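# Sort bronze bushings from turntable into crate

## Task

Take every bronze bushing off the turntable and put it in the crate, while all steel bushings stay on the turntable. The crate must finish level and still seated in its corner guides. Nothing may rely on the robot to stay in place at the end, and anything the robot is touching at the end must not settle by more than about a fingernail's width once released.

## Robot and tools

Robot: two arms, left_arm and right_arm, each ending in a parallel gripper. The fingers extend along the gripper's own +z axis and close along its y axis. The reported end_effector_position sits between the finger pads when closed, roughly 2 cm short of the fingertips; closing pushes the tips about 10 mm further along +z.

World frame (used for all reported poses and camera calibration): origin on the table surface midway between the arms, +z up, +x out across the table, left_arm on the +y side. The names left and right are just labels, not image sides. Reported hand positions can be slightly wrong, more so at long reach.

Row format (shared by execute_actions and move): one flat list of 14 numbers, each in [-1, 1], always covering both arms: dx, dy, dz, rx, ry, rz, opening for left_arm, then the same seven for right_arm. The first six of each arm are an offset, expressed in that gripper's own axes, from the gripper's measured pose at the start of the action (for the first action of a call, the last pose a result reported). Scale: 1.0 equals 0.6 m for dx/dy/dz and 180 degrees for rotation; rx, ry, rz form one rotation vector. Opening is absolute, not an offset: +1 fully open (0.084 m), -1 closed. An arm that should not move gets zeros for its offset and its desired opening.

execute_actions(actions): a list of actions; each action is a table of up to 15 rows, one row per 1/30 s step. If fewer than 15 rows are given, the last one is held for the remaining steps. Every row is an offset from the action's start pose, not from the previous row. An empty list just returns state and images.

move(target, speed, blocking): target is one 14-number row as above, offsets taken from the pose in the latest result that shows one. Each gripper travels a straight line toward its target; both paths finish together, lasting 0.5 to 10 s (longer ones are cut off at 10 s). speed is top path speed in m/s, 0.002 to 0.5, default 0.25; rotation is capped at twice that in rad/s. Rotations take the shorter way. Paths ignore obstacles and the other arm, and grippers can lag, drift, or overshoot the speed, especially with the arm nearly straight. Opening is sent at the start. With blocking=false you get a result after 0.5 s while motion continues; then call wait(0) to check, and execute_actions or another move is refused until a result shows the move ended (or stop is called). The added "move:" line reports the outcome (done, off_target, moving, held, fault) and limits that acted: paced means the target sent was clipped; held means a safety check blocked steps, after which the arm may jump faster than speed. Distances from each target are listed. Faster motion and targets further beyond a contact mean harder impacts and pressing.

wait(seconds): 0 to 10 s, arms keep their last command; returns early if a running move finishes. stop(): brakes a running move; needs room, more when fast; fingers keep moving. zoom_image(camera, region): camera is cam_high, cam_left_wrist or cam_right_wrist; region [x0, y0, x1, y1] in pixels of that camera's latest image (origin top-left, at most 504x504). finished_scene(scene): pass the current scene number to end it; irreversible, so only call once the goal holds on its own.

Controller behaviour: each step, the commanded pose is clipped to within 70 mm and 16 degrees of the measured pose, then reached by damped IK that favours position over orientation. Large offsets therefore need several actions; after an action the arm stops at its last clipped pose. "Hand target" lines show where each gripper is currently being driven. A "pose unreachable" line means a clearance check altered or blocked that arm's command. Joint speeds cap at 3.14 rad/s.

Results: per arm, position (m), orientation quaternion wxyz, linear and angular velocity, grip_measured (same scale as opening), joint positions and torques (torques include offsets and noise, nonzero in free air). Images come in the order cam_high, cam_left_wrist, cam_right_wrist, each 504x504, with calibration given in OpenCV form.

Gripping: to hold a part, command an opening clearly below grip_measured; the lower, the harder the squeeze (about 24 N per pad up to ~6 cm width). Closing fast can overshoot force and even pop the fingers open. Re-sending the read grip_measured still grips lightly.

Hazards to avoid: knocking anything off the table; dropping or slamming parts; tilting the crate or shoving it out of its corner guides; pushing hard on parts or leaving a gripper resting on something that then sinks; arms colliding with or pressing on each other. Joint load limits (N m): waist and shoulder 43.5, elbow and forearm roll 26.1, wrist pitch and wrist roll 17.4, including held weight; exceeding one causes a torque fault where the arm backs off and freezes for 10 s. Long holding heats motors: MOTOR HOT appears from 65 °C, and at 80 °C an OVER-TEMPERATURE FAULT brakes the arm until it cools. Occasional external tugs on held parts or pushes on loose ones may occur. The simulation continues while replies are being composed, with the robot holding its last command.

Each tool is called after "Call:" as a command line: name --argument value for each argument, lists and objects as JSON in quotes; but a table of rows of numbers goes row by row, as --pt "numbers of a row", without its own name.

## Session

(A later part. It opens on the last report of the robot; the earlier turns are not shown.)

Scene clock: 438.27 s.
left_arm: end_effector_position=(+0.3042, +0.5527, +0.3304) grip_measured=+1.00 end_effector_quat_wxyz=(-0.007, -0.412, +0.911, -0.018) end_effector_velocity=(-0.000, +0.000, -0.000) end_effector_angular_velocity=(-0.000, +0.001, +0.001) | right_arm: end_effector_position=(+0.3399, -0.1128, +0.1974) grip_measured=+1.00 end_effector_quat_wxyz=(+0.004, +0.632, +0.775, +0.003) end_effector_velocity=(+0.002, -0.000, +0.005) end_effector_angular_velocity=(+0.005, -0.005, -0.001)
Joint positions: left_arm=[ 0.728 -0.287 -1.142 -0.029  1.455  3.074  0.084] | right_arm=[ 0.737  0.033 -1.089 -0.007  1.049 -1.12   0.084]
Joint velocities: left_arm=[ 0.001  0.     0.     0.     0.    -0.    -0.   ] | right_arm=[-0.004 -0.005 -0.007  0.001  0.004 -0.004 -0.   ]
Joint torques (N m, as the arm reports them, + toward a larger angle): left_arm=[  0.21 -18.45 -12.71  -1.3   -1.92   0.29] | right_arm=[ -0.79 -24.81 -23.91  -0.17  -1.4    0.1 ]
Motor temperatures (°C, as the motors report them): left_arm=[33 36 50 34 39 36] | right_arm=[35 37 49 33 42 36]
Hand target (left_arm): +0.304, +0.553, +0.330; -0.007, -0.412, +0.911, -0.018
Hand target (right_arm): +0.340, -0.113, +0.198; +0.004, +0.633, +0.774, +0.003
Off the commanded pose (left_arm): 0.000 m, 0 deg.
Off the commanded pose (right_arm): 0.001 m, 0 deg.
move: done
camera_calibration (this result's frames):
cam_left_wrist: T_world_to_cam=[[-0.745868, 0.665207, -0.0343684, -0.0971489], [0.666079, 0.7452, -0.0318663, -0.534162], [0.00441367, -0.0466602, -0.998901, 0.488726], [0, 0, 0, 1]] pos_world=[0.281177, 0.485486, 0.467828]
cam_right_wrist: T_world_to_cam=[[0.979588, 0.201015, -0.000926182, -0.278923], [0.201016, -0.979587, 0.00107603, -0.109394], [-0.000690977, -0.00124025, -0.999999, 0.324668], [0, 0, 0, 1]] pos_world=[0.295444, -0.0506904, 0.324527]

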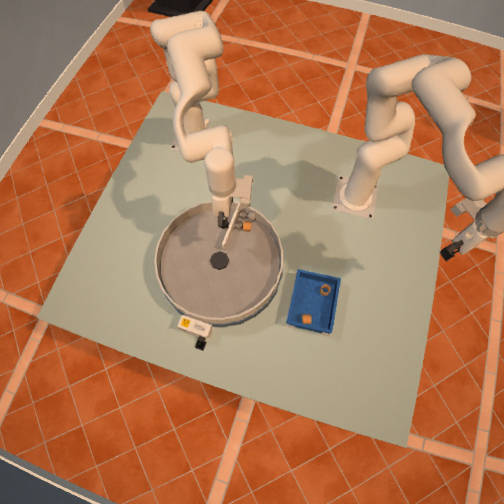

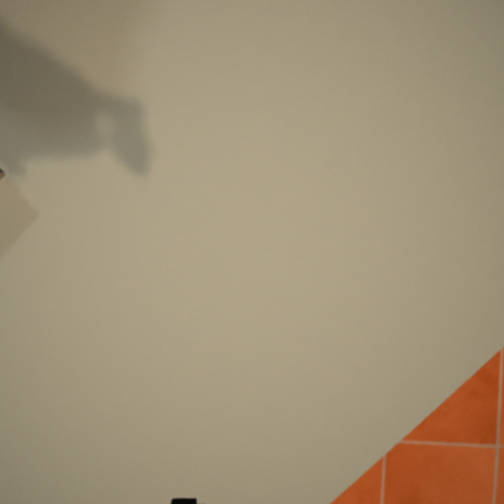

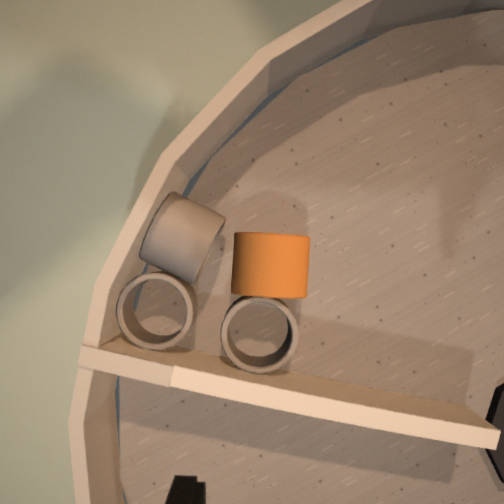

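Call:
move --target '[0,0,0,0,0,0,1,0.1045,-0.0382,0.129,0,0,0,0.05]' --speed 0.2

Call:
move --target '[0,0,0,0,0,0,1,0,0,0.067,0,0,0,0.05]' --speed 0.05

Call:
execute_actions --actions '[[[0,0,0,0,0,0,1,0,0,0,0,0,0,-1]],[[0,0,0,0,0,0,1,0,0,0,0,0,0,-1]],[[0,0,0,0,0,0,1,0,0,-0.05,0,0,0,-1]]]'

Scene clock: 450.43 s.
left_arm: end_effector_position=(+0.3042, +0.5527, +0.3304) grip_measured=+1.00 end_effector_quat_wxyz=(-0.007, -0.412, +0.911, -0.018) end_effector_velocity=(-0.000, +0.001, -0.000) end_effector_angular_velocity=(+0.001, -0.001, +0.001) | right_arm: end_effector_position=(+0.3057, -0.0562, +0.1204) grip_measured=+0.04 end_effector_quat_wxyz=(+0.004, +0.633, +0.774, +0.003) end_effector_velocity=(-0.002, -0.000, -0.004) end_effector_angular_velocity=(-0.005, +0.005, -0.001)
Joint positions: left_arm=[ 0.728 -0.287 -1.142 -0.029  1.455  3.074  0.084] | right_arm=[ 0.872  0.172 -1.025 -0.008  0.846 -0.983  0.046]
Joint velocities: left_arm=[ 0.002 -0.     0.001  0.    -0.001  0.    -0.   ] | right_arm=[ 0.003  0.006  0.002 -0.001 -0.001  0.004 -0.   ]
Joint torques (N m, as the arm reports them, + toward a larger angle): left_arm=[  0.53 -18.91 -12.49  -1.29  -1.95   0.04] | right_arm=[ -0.88 -26.72 -22.73  -0.2   -1.4    0.24]
Motor temperatures (°C, as the motors report them): left_arm=[33 36 51 34 39 36] | right_arm=[35 36 49 33 41 36]
Hand target (left_arm): +0.304, +0.553, +0.330; -0.007, -0.412, +0.911, -0.018
Hand target (right_arm): +0.305, -0.056, +0.120; +0.003, +0.632, +0.775, +0.003
Off the commanded pose (left_arm): 0.000 m, 0 deg.
Off the commanded pose (right_arm): 0.001 m, 0 deg.
move: done
camera_calibration (this result's frames):
cam_left_wrist: T_world_to_cam=[[-0.745868, 0.665207, -0.0343684, -0.0971491], [0.666079, 0.7452, -0.0318664, -0.534162], [0.00441357, -0.0466602, -0.998901, 0.488726], [0, 0, 0, 1]] pos_world=[0.281177, 0.485486, 0.467828]
cam_right_wrist: T_world_to_cam=[[0.979635, 0.200785, -0.000140387, -0.256975], [0.200785, -0.979635, 0.000122842, -0.0467876], [-0.000112863, -0.000148528, -1, 0.247593], [0, 0, 0, 1]] pos_world=[0.261164, 0.00579874, 0.247563]

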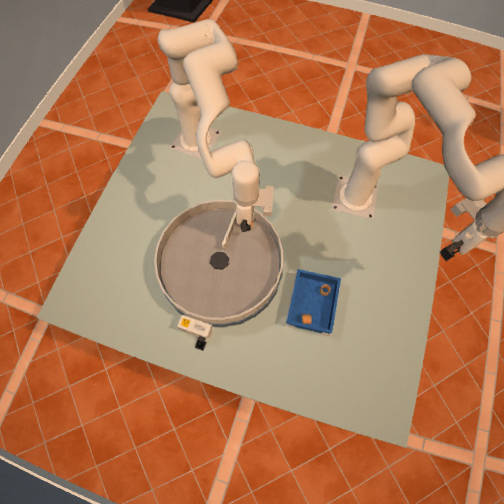

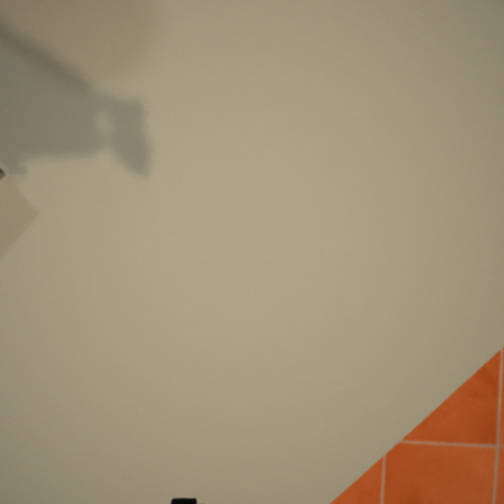

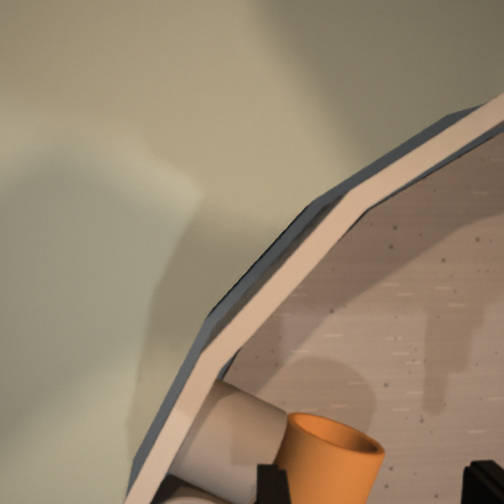

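Scene clock: 451.67 s.
left_arm: end_effector_position=(+0.3042, +0.5527, +0.3304) grip_measured=+1.00 end_effector_quat_wxyz=(-0.007, -0.412, +0.911, -0.018) end_effector_velocity=(-0.000, -0.001, -0.001) end_effector_angular_velocity=(-0.002, +0.002, -0.002) | right_arm: end_effector_position=(+0.3129, -0.0505, +0.0868) grip_measured=+0.02 end_effector_quat_wxyz=(+0.005, +0.633, +0.774, +0.015) end_effector_velocity=(-0.000, +0.001, -0.000) end_effector_angular_velocity=(-0.000, -0.001, +0.003)
Joint positions: left_arm=[ 0.728 -0.287 -1.142 -0.029  1.455  3.074  0.084] | right_arm=[ 0.87   0.245 -1.007 -0.01   0.731 -0.982  0.045]
Joint velocities: left_arm=[-0.001 -0.     0.002  0.     0.     0.001 -0.   ] | right_arm=[ 0.002  0.    -0.    -0.001 -0.001 -0.001  0.   ]
Joint torques (N m, as the arm reports them, + toward a larger angle): left_arm=[  0.92 -18.83 -12.52  -0.97  -2.27  -0.07] | right_arm=[  5.38 -11.94   3.94   1.16   6.27   0.2 ]
Motor temperatures (°C, as the motors report them): left_arm=[33 36 51 34 39 36] | right_arm=[35 36 49 33 42 36]
Hand target (left_arm): +0.304, +0.553, +0.330; -0.007, -0.412, +0.911, -0.018
Hand target (right_arm): +0.306, -0.056, +0.080; +0.003, +0.633, +0.774, +0.003
Off the commanded pose (left_arm): 0.000 m, 0 deg.
Off the commanded pose (right_arm): 0.011 m, 1 deg.
move: off_target (right_arm)
camera_calibration (this result's frames):
cam_left_wrist: T_world_to_cam=[[-0.745868, 0.665207, -0.0343683, -0.0971491], [0.666079, 0.7452, -0.0318666, -0.534162], [0.00441341, -0.0466603, -0.998901, 0.488726], [0, 0, 0, 1]] pos_world=[0.281177, 0.485486, 0.467828]
cam_right_wrist: T_world_to_cam=[[0.979601, 0.199931, 0.0202603, -0.267004], [0.20021, -0.979669, -0.0128024, -0.0413091], [0.0172888, 0.0165976, -0.999713, 0.209349], [0, 0, 0, 1]] pos_world=[0.266209, 0.00943844, 0.214169]

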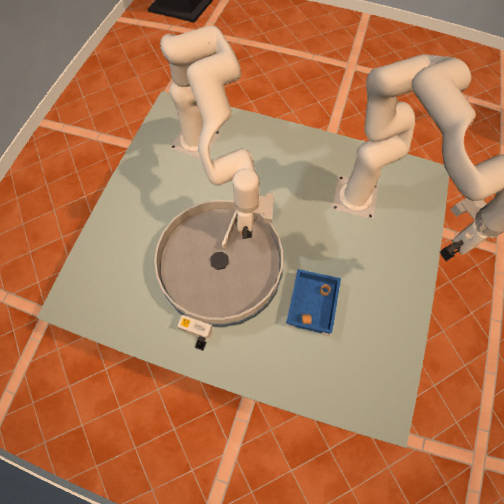

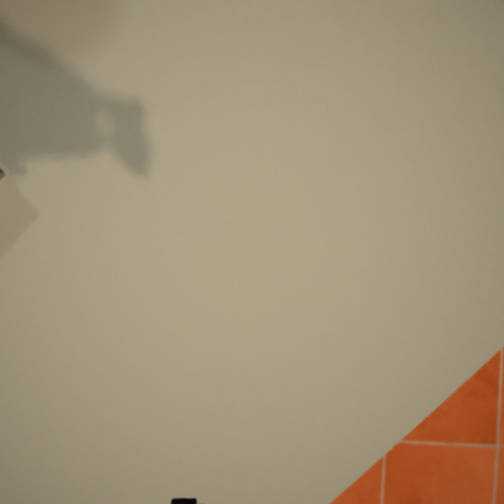

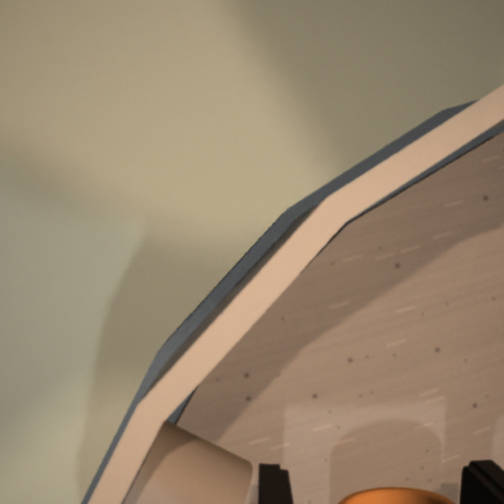

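Scene clock: 453.17 s.
left_arm: end_effector_position=(+0.3042, +0.5527, +0.3304) grip_measured=+1.00 end_effector_quat_wxyz=(-0.007, -0.412, +0.911, -0.018) end_effector_velocity=(+0.000, +0.000, +0.000) end_effector_angular_velocity=(+0.001, -0.001, +0.000) | right_arm: end_effector_position=(+0.3096, -0.0528, +0.1127) grip_measured=-0.29 end_effector_quat_wxyz=(+0.004, +0.633, +0.774, +0.010) end_effector_velocity=(+0.004, +0.011, +0.011) end_effector_angular_velocity=(+0.024, -0.021, +0.006)
Joint positions: left_arm=[ 0.728 -0.287 -1.142 -0.029  1.455  3.074  0.084] | right_arm=[ 0.872  0.192 -1.024 -0.009  0.811 -0.983  0.031]
Joint velocities: left_arm=[ 0.    -0.    -0.001  0.    -0.    -0.     0.   ] | right_arm=[ 0.01  -0.007 -0.018  0.003 -0.007  0.001  0.   ]
Joint torques (N m, as the arm reports them, + toward a larger angle): left_arm=[  0.1  -18.64 -12.19  -1.29  -2.02   0.  ] | right_arm=[ -0.66 -27.43 -23.02  -0.39  -1.5    0.2 ]
Motor temperatures (°C, as the motors report them): left_arm=[33 36 51 34 39 36] | right_arm=[35 36 49 33 42 36]
Hand target (left_arm): +0.304, +0.553, +0.330; -0.007, -0.412, +0.911, -0.018
Hand target (right_arm): +0.310, -0.051, +0.114; +0.004, +0.632, +0.775, +0.012
Off the commanded pose (left_arm): 0.000 m, 0 deg.
Off the commanded pose (right_arm): 0.002 m, 0 deg.
camera_calibration (this result's frames):
cam_left_wrist: T_world_to_cam=[[-0.745867, 0.665207, -0.0343683, -0.0971494], [0.66608, 0.7452, -0.0318664, -0.534162], [0.00441353, -0.0466602, -0.998901, 0.488726], [0, 0, 0, 1]] pos_world=[0.281177, 0.485486, 0.467828]
cam_right_wrist: T_world_to_cam=[[0.979591, 0.200684, 0.0112702, -0.262789], [0.20077, -0.979613, -0.00706661, -0.0434283], [0.00962228, 0.00918511, -0.999912, 0.237315], [0, 0, 0, 1]] pos_world=[0.263862, 0.00801491, 0.239949]

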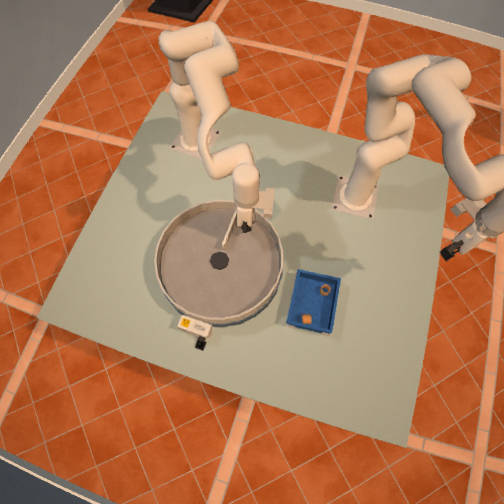

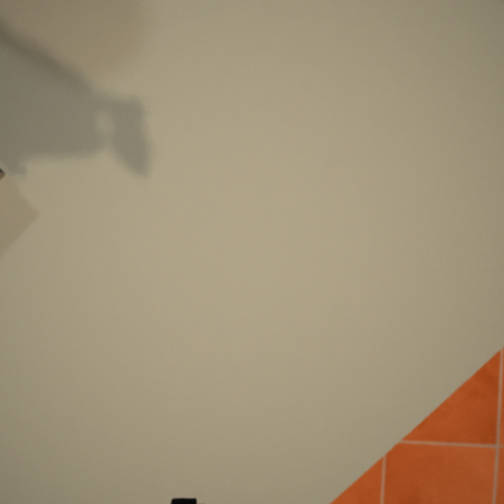

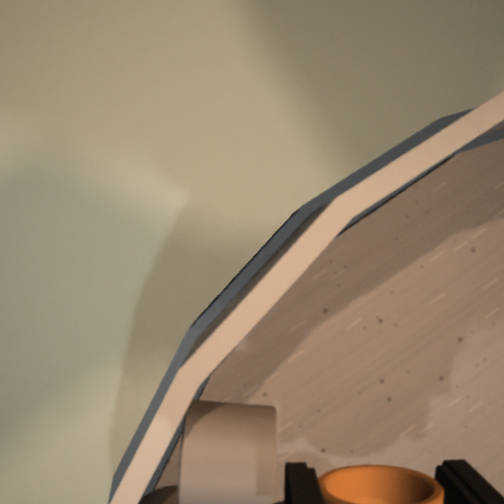

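Call:
move --target '[0,0,0,0,0,0,1,0,0,-0.145,0,0,0,-1]' --speed 0.2

Call:
move --target '[0,0,0,0,0,0,1,0.434,0.311,0,0,0,0,-1]' --speed 0.25

Call:
move --target '[0,0,0,0,0,0,1,-0.066,-0.051,0.137,0,0,0,-1]' --speed 0.15

Scene clock: 460.07 s.
left_arm: end_effector_position=(+0.3042, +0.5527, +0.3304) grip_measured=+1.00 end_effector_quat_wxyz=(-0.007, -0.412, +0.911, -0.018) end_effector_velocity=(+0.000, +0.000, +0.000) end_effector_angular_velocity=(+0.001, -0.000, -0.001) | right_arm: end_effector_position=(+0.3079, -0.0538, +0.1985) grip_measured=-0.29 end_effector_quat_wxyz=(+0.004, +0.633, +0.774, +0.009) end_effector_velocity=(+0.001, +0.002, +0.005) end_effector_angular_velocity=(+0.004, -0.003, -0.001)
Joint positions: left_arm=[ 0.728 -0.287 -1.142 -0.029  1.455  3.074  0.084] | right_arm=[ 0.873  0.071 -1.135 -0.008  1.045 -0.983  0.031]
Joint velocities: left_arm=[-0.001  0.    -0.001  0.001 -0.001  0.001  0.   ] | right_arm=[ 0.    -0.003 -0.011  0.001  0.008  0.001  0.   ]
Joint torques (N m, as the arm reports them, + toward a larger angle): left_arm=[  0.24 -18.27 -12.28  -1.31  -1.94   0.36] | right_arm=[ -0.89 -26.33 -24.56  -0.38  -1.54   0.21]
Motor temperatures (°C, as the motors report them): left_arm=[33 36 51 34 39 36] | right_arm=[35 36 49 33 42 36]
Hand target (left_arm): +0.304, +0.553, +0.330; -0.007, -0.412, +0.911, -0.018
Hand target (right_arm): +0.308, -0.054, +0.200; +0.004, +0.633, +0.774, +0.010
Off the commanded pose (left_arm): 0.000 m, 0 deg.
Off the commanded pose (right_arm): 0.001 m, 0 deg.
move: done
camera_calibration (this result's frames):
cam_left_wrist: T_world_to_cam=[[-0.745867, 0.665207, -0.0343684, -0.0971494], [0.66608, 0.7452, -0.0318662, -0.534162], [0.00441368, -0.0466601, -0.998901, 0.488726], [0, 0, 0, 1]] pos_world=[0.281177, 0.485486, 0.467828]
cam_right_wrist: T_world_to_cam=[[0.97963, 0.200566, 0.00993187, -0.261597], [0.200632, -0.979648, -0.00607947, -0.0436396], [0.0085104, 0.00794828, -0.999932, 0.323505], [0, 0, 0, 1]] pos_world=[0.26227, 0.00714479, 0.325816]

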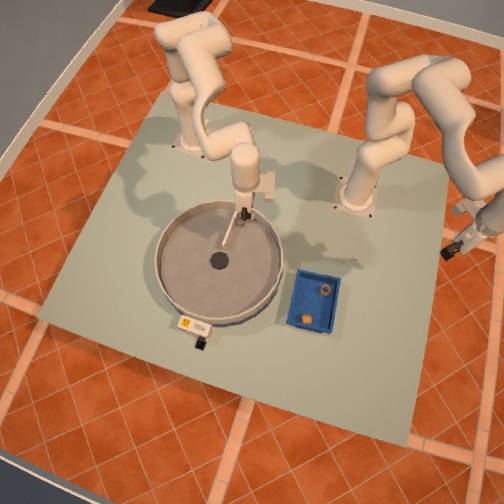

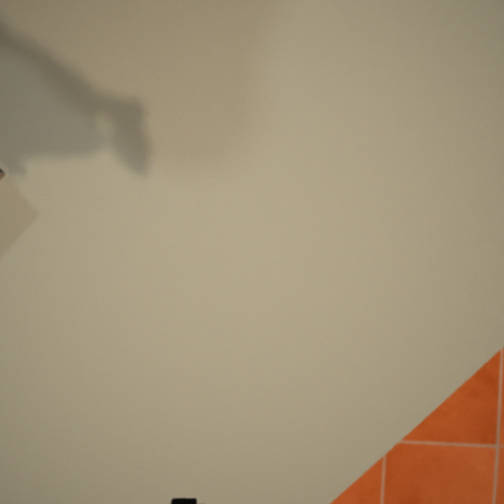

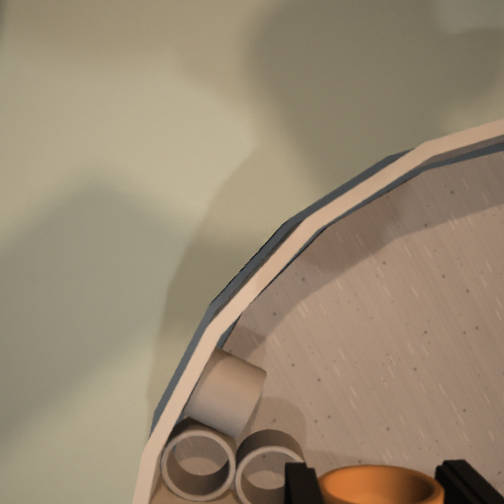

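Scene clock: 462.03 s.
left_arm: end_effector_position=(+0.3042, +0.5527, +0.3304) grip_measured=+1.00 end_effector_quat_wxyz=(-0.007, -0.412, +0.911, -0.018) end_effector_velocity=(+0.000, -0.001, -0.001) end_effector_angular_velocity=(-0.001, +0.001, -0.001) | right_arm: end_effector_position=(+0.4379, +0.2383, +0.2040) grip_measured=-0.29 end_effector_quat_wxyz=(-0.004, +0.618, +0.758, +0.208) end_effector_velocity=(-0.000, +0.001, -0.005) end_effector_angular_velocity=(+0.002, +0.003, -0.002)
Joint positions: left_arm=[ 0.728 -0.287 -1.142 -0.029  1.455  3.074  0.084] | right_arm=[ 1.018  1.151 -2.695 -0.01   1.124 -0.841  0.031]
Joint velocities: left_arm=[-0.001 -0.     0.001  0.     0.001 -0.001 -0.   ] | right_arm=[ 0.     0.008  0.     0.003 -0.008  0.002 -0.   ]
Joint torques (N m, as the arm reports them, + toward a larger angle): left_arm=[  0.34 -18.86 -12.46  -1.27  -2.37   0.26] | right_arm=[ -0.72 -44.79 -25.37  -0.22  -2.19   0.17]
Motor temperatures (°C, as the motors report them): left_arm=[33 36 51 34 39 36] | right_arm=[35 36 49 33 42 36]
Hand target (left_arm): +0.304, +0.553, +0.330; -0.007, -0.412, +0.911, -0.018
Hand target (right_arm): +0.438, +0.238, +0.203; -0.004, +0.618, +0.758, +0.208
Off the commanded pose (left_arm): 0.000 m, 0 deg.
Off the commanded pose (right_arm): 0.001 m, 23 deg; orientation clipped at the last step of the last action.
elbow stopped short (right arm): the move would have taken joint 3 (elbow) straighter than the controller allows; a more bent joint 3 avoids this.
move: off_target (right_arm); limits=paced
camera_calibration (this result's frames):
cam_left_wrist: T_world_to_cam=[[-0.745867, 0.665207, -0.0343683, -0.0971494], [0.66608, 0.7452, -0.0318662, -0.534162], [0.00441362, -0.04666, -0.998901, 0.488725], [0, 0, 0, 1]] pos_world=[0.281177, 0.485486, 0.467828]
cam_right_wrist: T_world_to_cam=[[0.9409, 0.153001, 0.302154, -0.47892], [0.237092, -0.934638, -0.265029, 0.242666], [0.241855, 0.321004, -0.915676, 0.131532], [0, 0, 0, 1]] pos_world=[0.361271, 0.257857, 0.329462]

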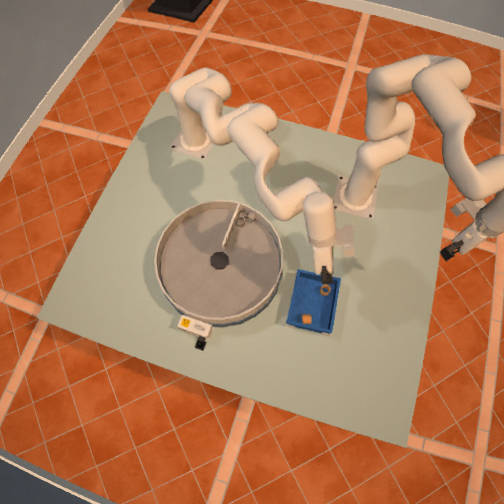

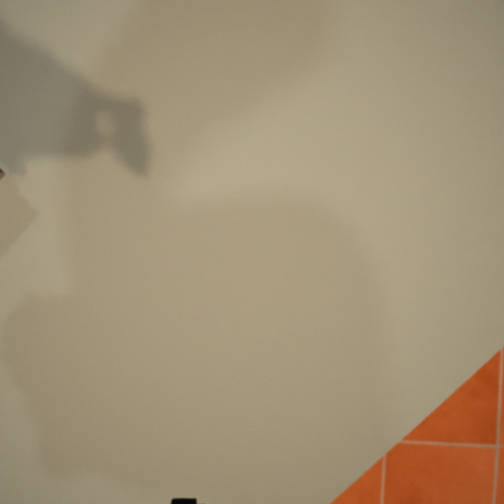

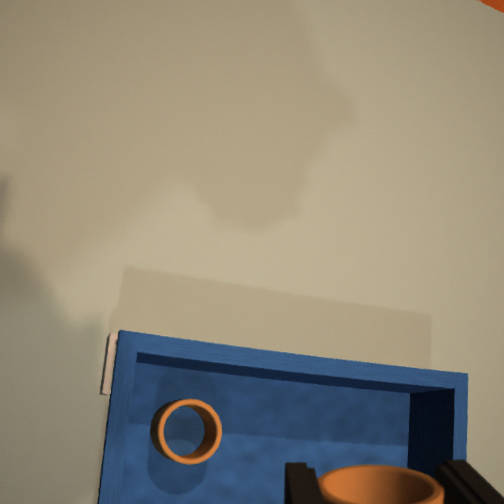

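Scene clock: 463.23 s.
left_arm: end_effector_position=(+0.3042, +0.5527, +0.3304) grip_measured=+1.00 end_effector_quat_wxyz=(-0.007, -0.412, +0.911, -0.018) end_effector_velocity=(+0.000, -0.000, -0.000) end_effector_angular_velocity=(-0.001, +0.000, -0.001) | right_arm: end_effector_position=(+0.4390, +0.2231, +0.1096) grip_measured=-0.29 end_effector_quat_wxyz=(-0.004, +0.618, +0.758, +0.209) end_effector_velocity=(-0.001, -0.002, -0.008) end_effector_angular_velocity=(-0.004, +0.002, +0.000)
Joint positions: left_arm=[ 0.728 -0.287 -1.142 -0.029  1.455  3.074  0.084] | right_arm=[ 1.004  1.01  -2.172 -0.004  0.742 -0.856  0.031]
Joint velocities: left_arm=[-0.001  0.     0.001 -0.     0.     0.     0.   ] | right_arm=[-0.001 -0.001  0.022 -0.001 -0.017 -0.     0.   ]
Joint torques (N m, as the arm reports them, + toward a larger angle): left_arm=[  0.19 -19.7  -12.23  -1.38  -2.28   0.07] | right_arm=[ -0.7  -43.9  -26.05  -0.32  -2.11   0.26]
Motor temperatures (°C, as the motors report them): left_arm=[33 36 51 34 39 36] | right_arm=[35 37 49 33 42 36]
Hand target (left_arm): +0.304, +0.553, +0.330; -0.007, -0.412, +0.911, -0.018
Hand target (right_arm): +0.439, +0.223, +0.109; -0.004, +0.618, +0.758, +0.208
Off the commanded pose (left_arm): 0.000 m, 0 deg.
Off the commanded pose (right_arm): 0.001 m, 0 deg.
move: done
camera_calibration (this result's frames):
cam_left_wrist: T_world_to_cam=[[-0.745867, 0.665207, -0.0343682, -0.0971495], [0.66608, 0.745199, -0.0318665, -0.534162], [0.00441337, -0.0466602, -0.998901, 0.488726], [0, 0, 0, 1]] pos_world=[0.281177, 0.485486, 0.467828]
cam_right_wrist: T_world_to_cam=[[0.9408, 0.15318, 0.302375, -0.449166], [0.237403, -0.934498, -0.265243, 0.20297], [0.241939, 0.321325, -0.915541, 0.0496452], [0, 0, 0, 1]] pos_world=[0.362378, 0.242526, 0.235105]

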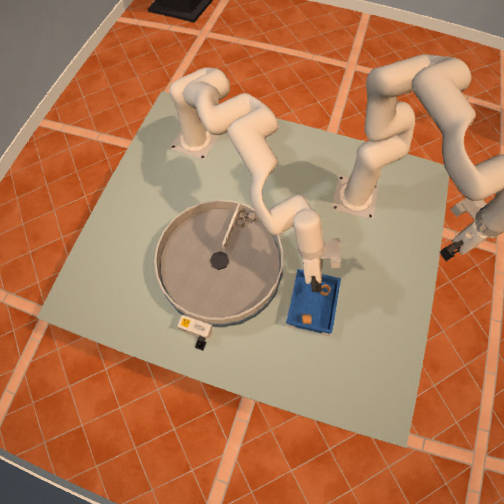

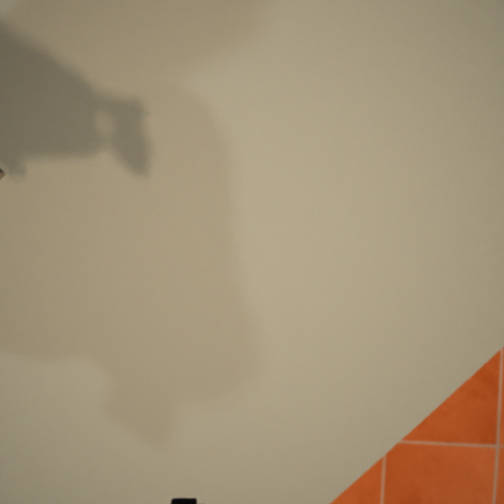

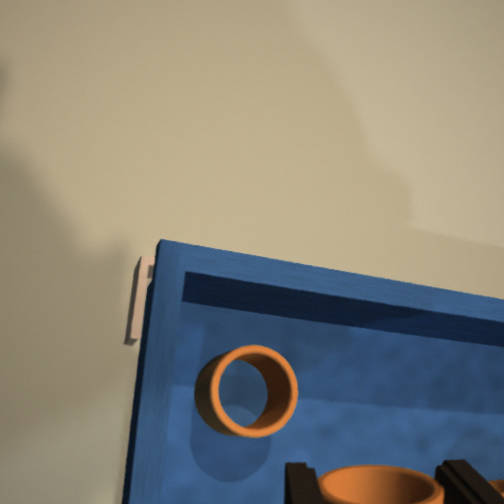

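Release and retreat.

Call:
execute_actions --actions '[[[0,0,0,0,0,0,1,0,0,0,0,0,0,1]],[[0,0,0,0,0,0,1,0,0,0,0,0,0,1]]]'

Call:
move --target '[0,0,0,0,0,0,1,-0.441,-0.189,-0.368,0.0978,-0.0889,0,1]' --speed 0.25

Scene clock: 469.23 s.
left_arm: end_effector_position=(+0.3042, +0.5527, +0.3304) grip_measured=+1.00 end_effector_quat_wxyz=(-0.007, -0.412, +0.911, -0.018) end_effector_velocity=(-0.000, +0.001, +0.001) end_effector_angular_velocity=(+0.001, -0.001, +0.003) | right_arm: end_effector_position=(+0.4390, +0.2231, +0.1096) grip_measured=+1.00 end_effector_quat_wxyz=(-0.004, +0.618, +0.758, +0.209) end_effector_velocity=(+0.000, +0.000, +0.001) end_effector_angular_velocity=(+0.001, -0.000, -0.001)
Joint positions: left_arm=[ 0.728 -0.287 -1.142 -0.029  1.455  3.074  0.084] | right_arm=[ 1.004  1.01  -2.172 -0.004  0.742 -0.856  0.084]
Joint velocities: left_arm=[ 0.002  0.    -0.002 -0.     0.    -0.001  0.   ] | right_arm=[-0.    -0.    -0.001  0.    -0.     0.001 -0.   ]
Joint torques (N m, as the arm reports them, + toward a larger angle): left_arm=[  0.28 -18.81 -12.36  -1.12  -2.29   0.22] | right_arm=[ -0.16 -43.15 -25.43  -0.29  -2.1    0.32]
Motor temperatures (°C, as the motors report them): left_arm=[33 36 51 34 39 36] | right_arm=[35 37 50 33 42 36]
Hand target (left_arm): +0.304, +0.553, +0.330; -0.007, -0.412, +0.911, -0.018
Hand target (right_arm): +0.439, +0.223, +0.110; -0.004, +0.618, +0.758, +0.209
Off the commanded pose (left_arm): 0.000 m, 0 deg.
Off the commanded pose (right_arm): 0.000 m, 0 deg.
camera_calibration (this result's frames):
cam_left_wrist: T_world_to_cam=[[-0.745867, 0.665207, -0.0343683, -0.0971496], [0.66608, 0.745199, -0.0318664, -0.534162], [0.00441344, -0.0466602, -0.998901, 0.488726], [0, 0, 0, 1]] pos_world=[0.281177, 0.485486, 0.467828]
cam_right_wrist: T_world_to_cam=[[0.940802, 0.153181, 0.302368, -0.449161], [0.2374, -0.9345, -0.265237, 0.202966], [0.241934, 0.321318, -0.915545, 0.049643], [0, 0, 0, 1]] pos_world=[0.362378, 0.242523, 0.235097]

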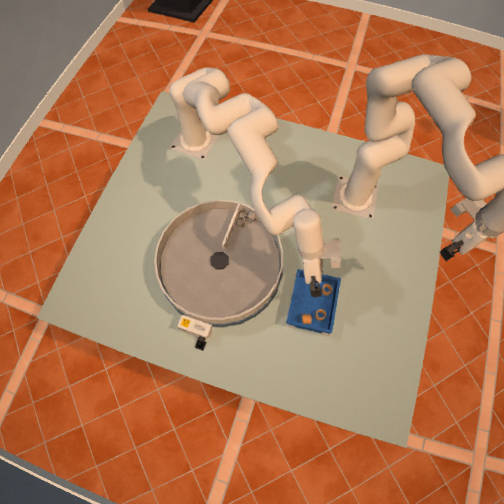

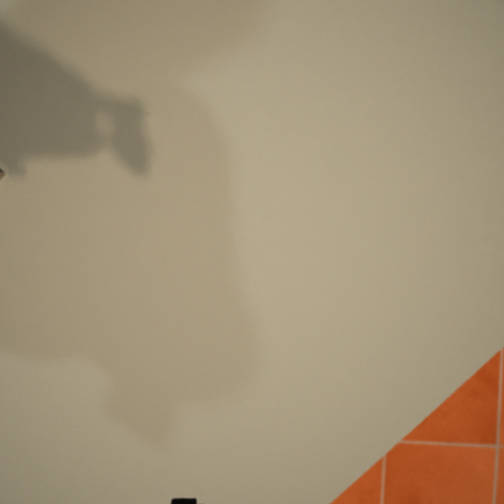

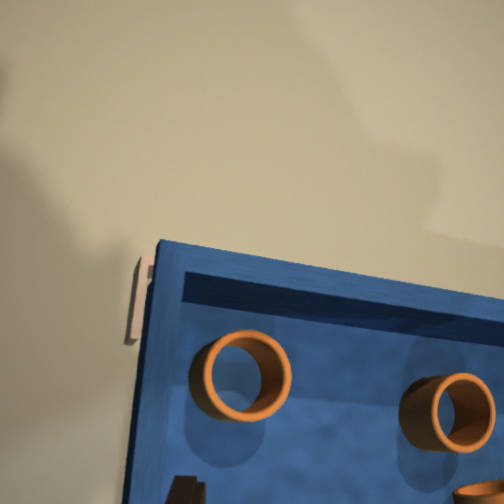

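Scene clock: 471.27 s.
left_arm: end_effector_position=(+0.3042, +0.5527, +0.3304) grip_measured=+1.00 end_effector_quat_wxyz=(-0.007, -0.412, +0.911, -0.018) end_effector_velocity=(+0.000, +0.000, +0.000) end_effector_angular_velocity=(-0.000, -0.000, -0.000) | right_arm: end_effector_position=(+0.3400, -0.1124, +0.2057) grip_measured=+1.00 end_effector_quat_wxyz=(+0.007, +0.633, +0.774, +0.002) end_effector_velocity=(+0.000, -0.002, +0.002) end_effector_angular_velocity=(+0.001, -0.002, +0.002)
Joint positions: left_arm=[ 0.728 -0.287 -1.142 -0.029  1.455  3.074  0.084] | right_arm=[ 0.741  0.026 -1.104 -0.015  1.071 -1.111  0.084]
Joint velocities: left_arm=[ 0.     0.    -0.    -0.     0.     0.001 -0.   ] | right_arm=[-0.002 -0.006  0.002 -0.001  0.002 -0.004 -0.   ]
Joint torques (N m, as the arm reports them, + toward a larger angle): left_arm=[  0.22 -19.32 -12.08  -1.22  -2.25   0.05] | right_arm=[ -0.66 -24.81 -24.21  -0.29  -1.35   0.2 ]
Motor temperatures (°C, as the motors report them): left_arm=[33 36 51 34 39 36] | right_arm=[35 37 50 33 42 36]
Hand target (left_arm): +0.304, +0.553, +0.330; -0.007, -0.412, +0.911, -0.018
Hand target (right_arm): +0.340, -0.113, +0.206; +0.007, +0.633, +0.774, +0.003
Off the commanded pose (left_arm): 0.000 m, 0 deg.
Off the commanded pose (right_arm): 0.001 m, 0 deg.
move: done
camera_calibration (this result's frames):
cam_left_wrist: T_world_to_cam=[[-0.745867, 0.665208, -0.0343682, -0.0971498], [0.66608, 0.745199, -0.0318663, -0.534162], [0.00441349, -0.04666, -0.998901, 0.488726], [0, 0, 0, 1]] pos_world=[0.281177, 0.485486, 0.467828]
cam_right_wrist: T_world_to_cam=[[0.97984, 0.199755, 0.00343668, -0.280233], [0.199729, -0.979828, 0.00675209, -0.109729], [0.00471612, -0.00592957, -0.999971, 0.330559], [0, 0, 0, 1]] pos_world=[0.29494, -0.0495772, 0.332253]

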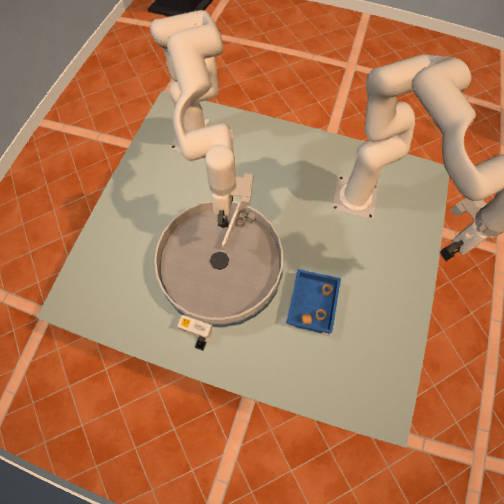

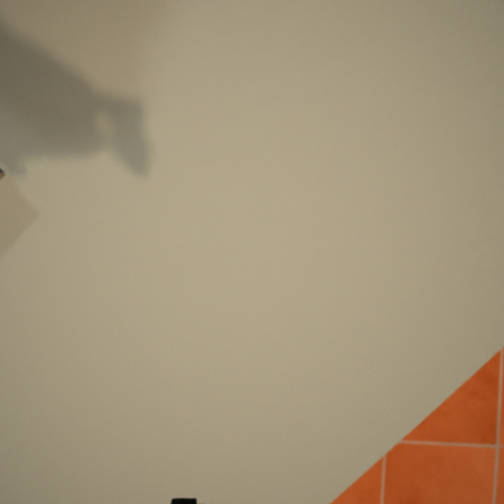

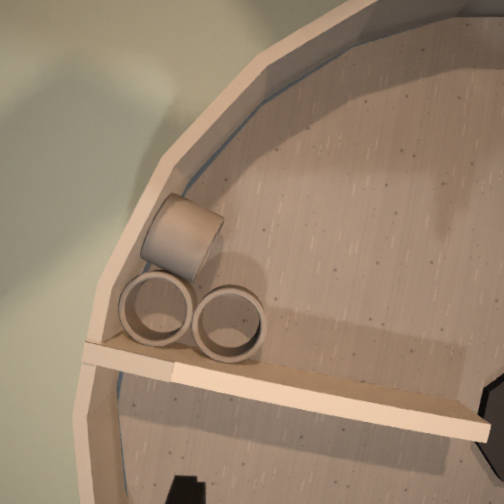

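Call:
finished_scene --scene 1

The scene is finished: the task was done.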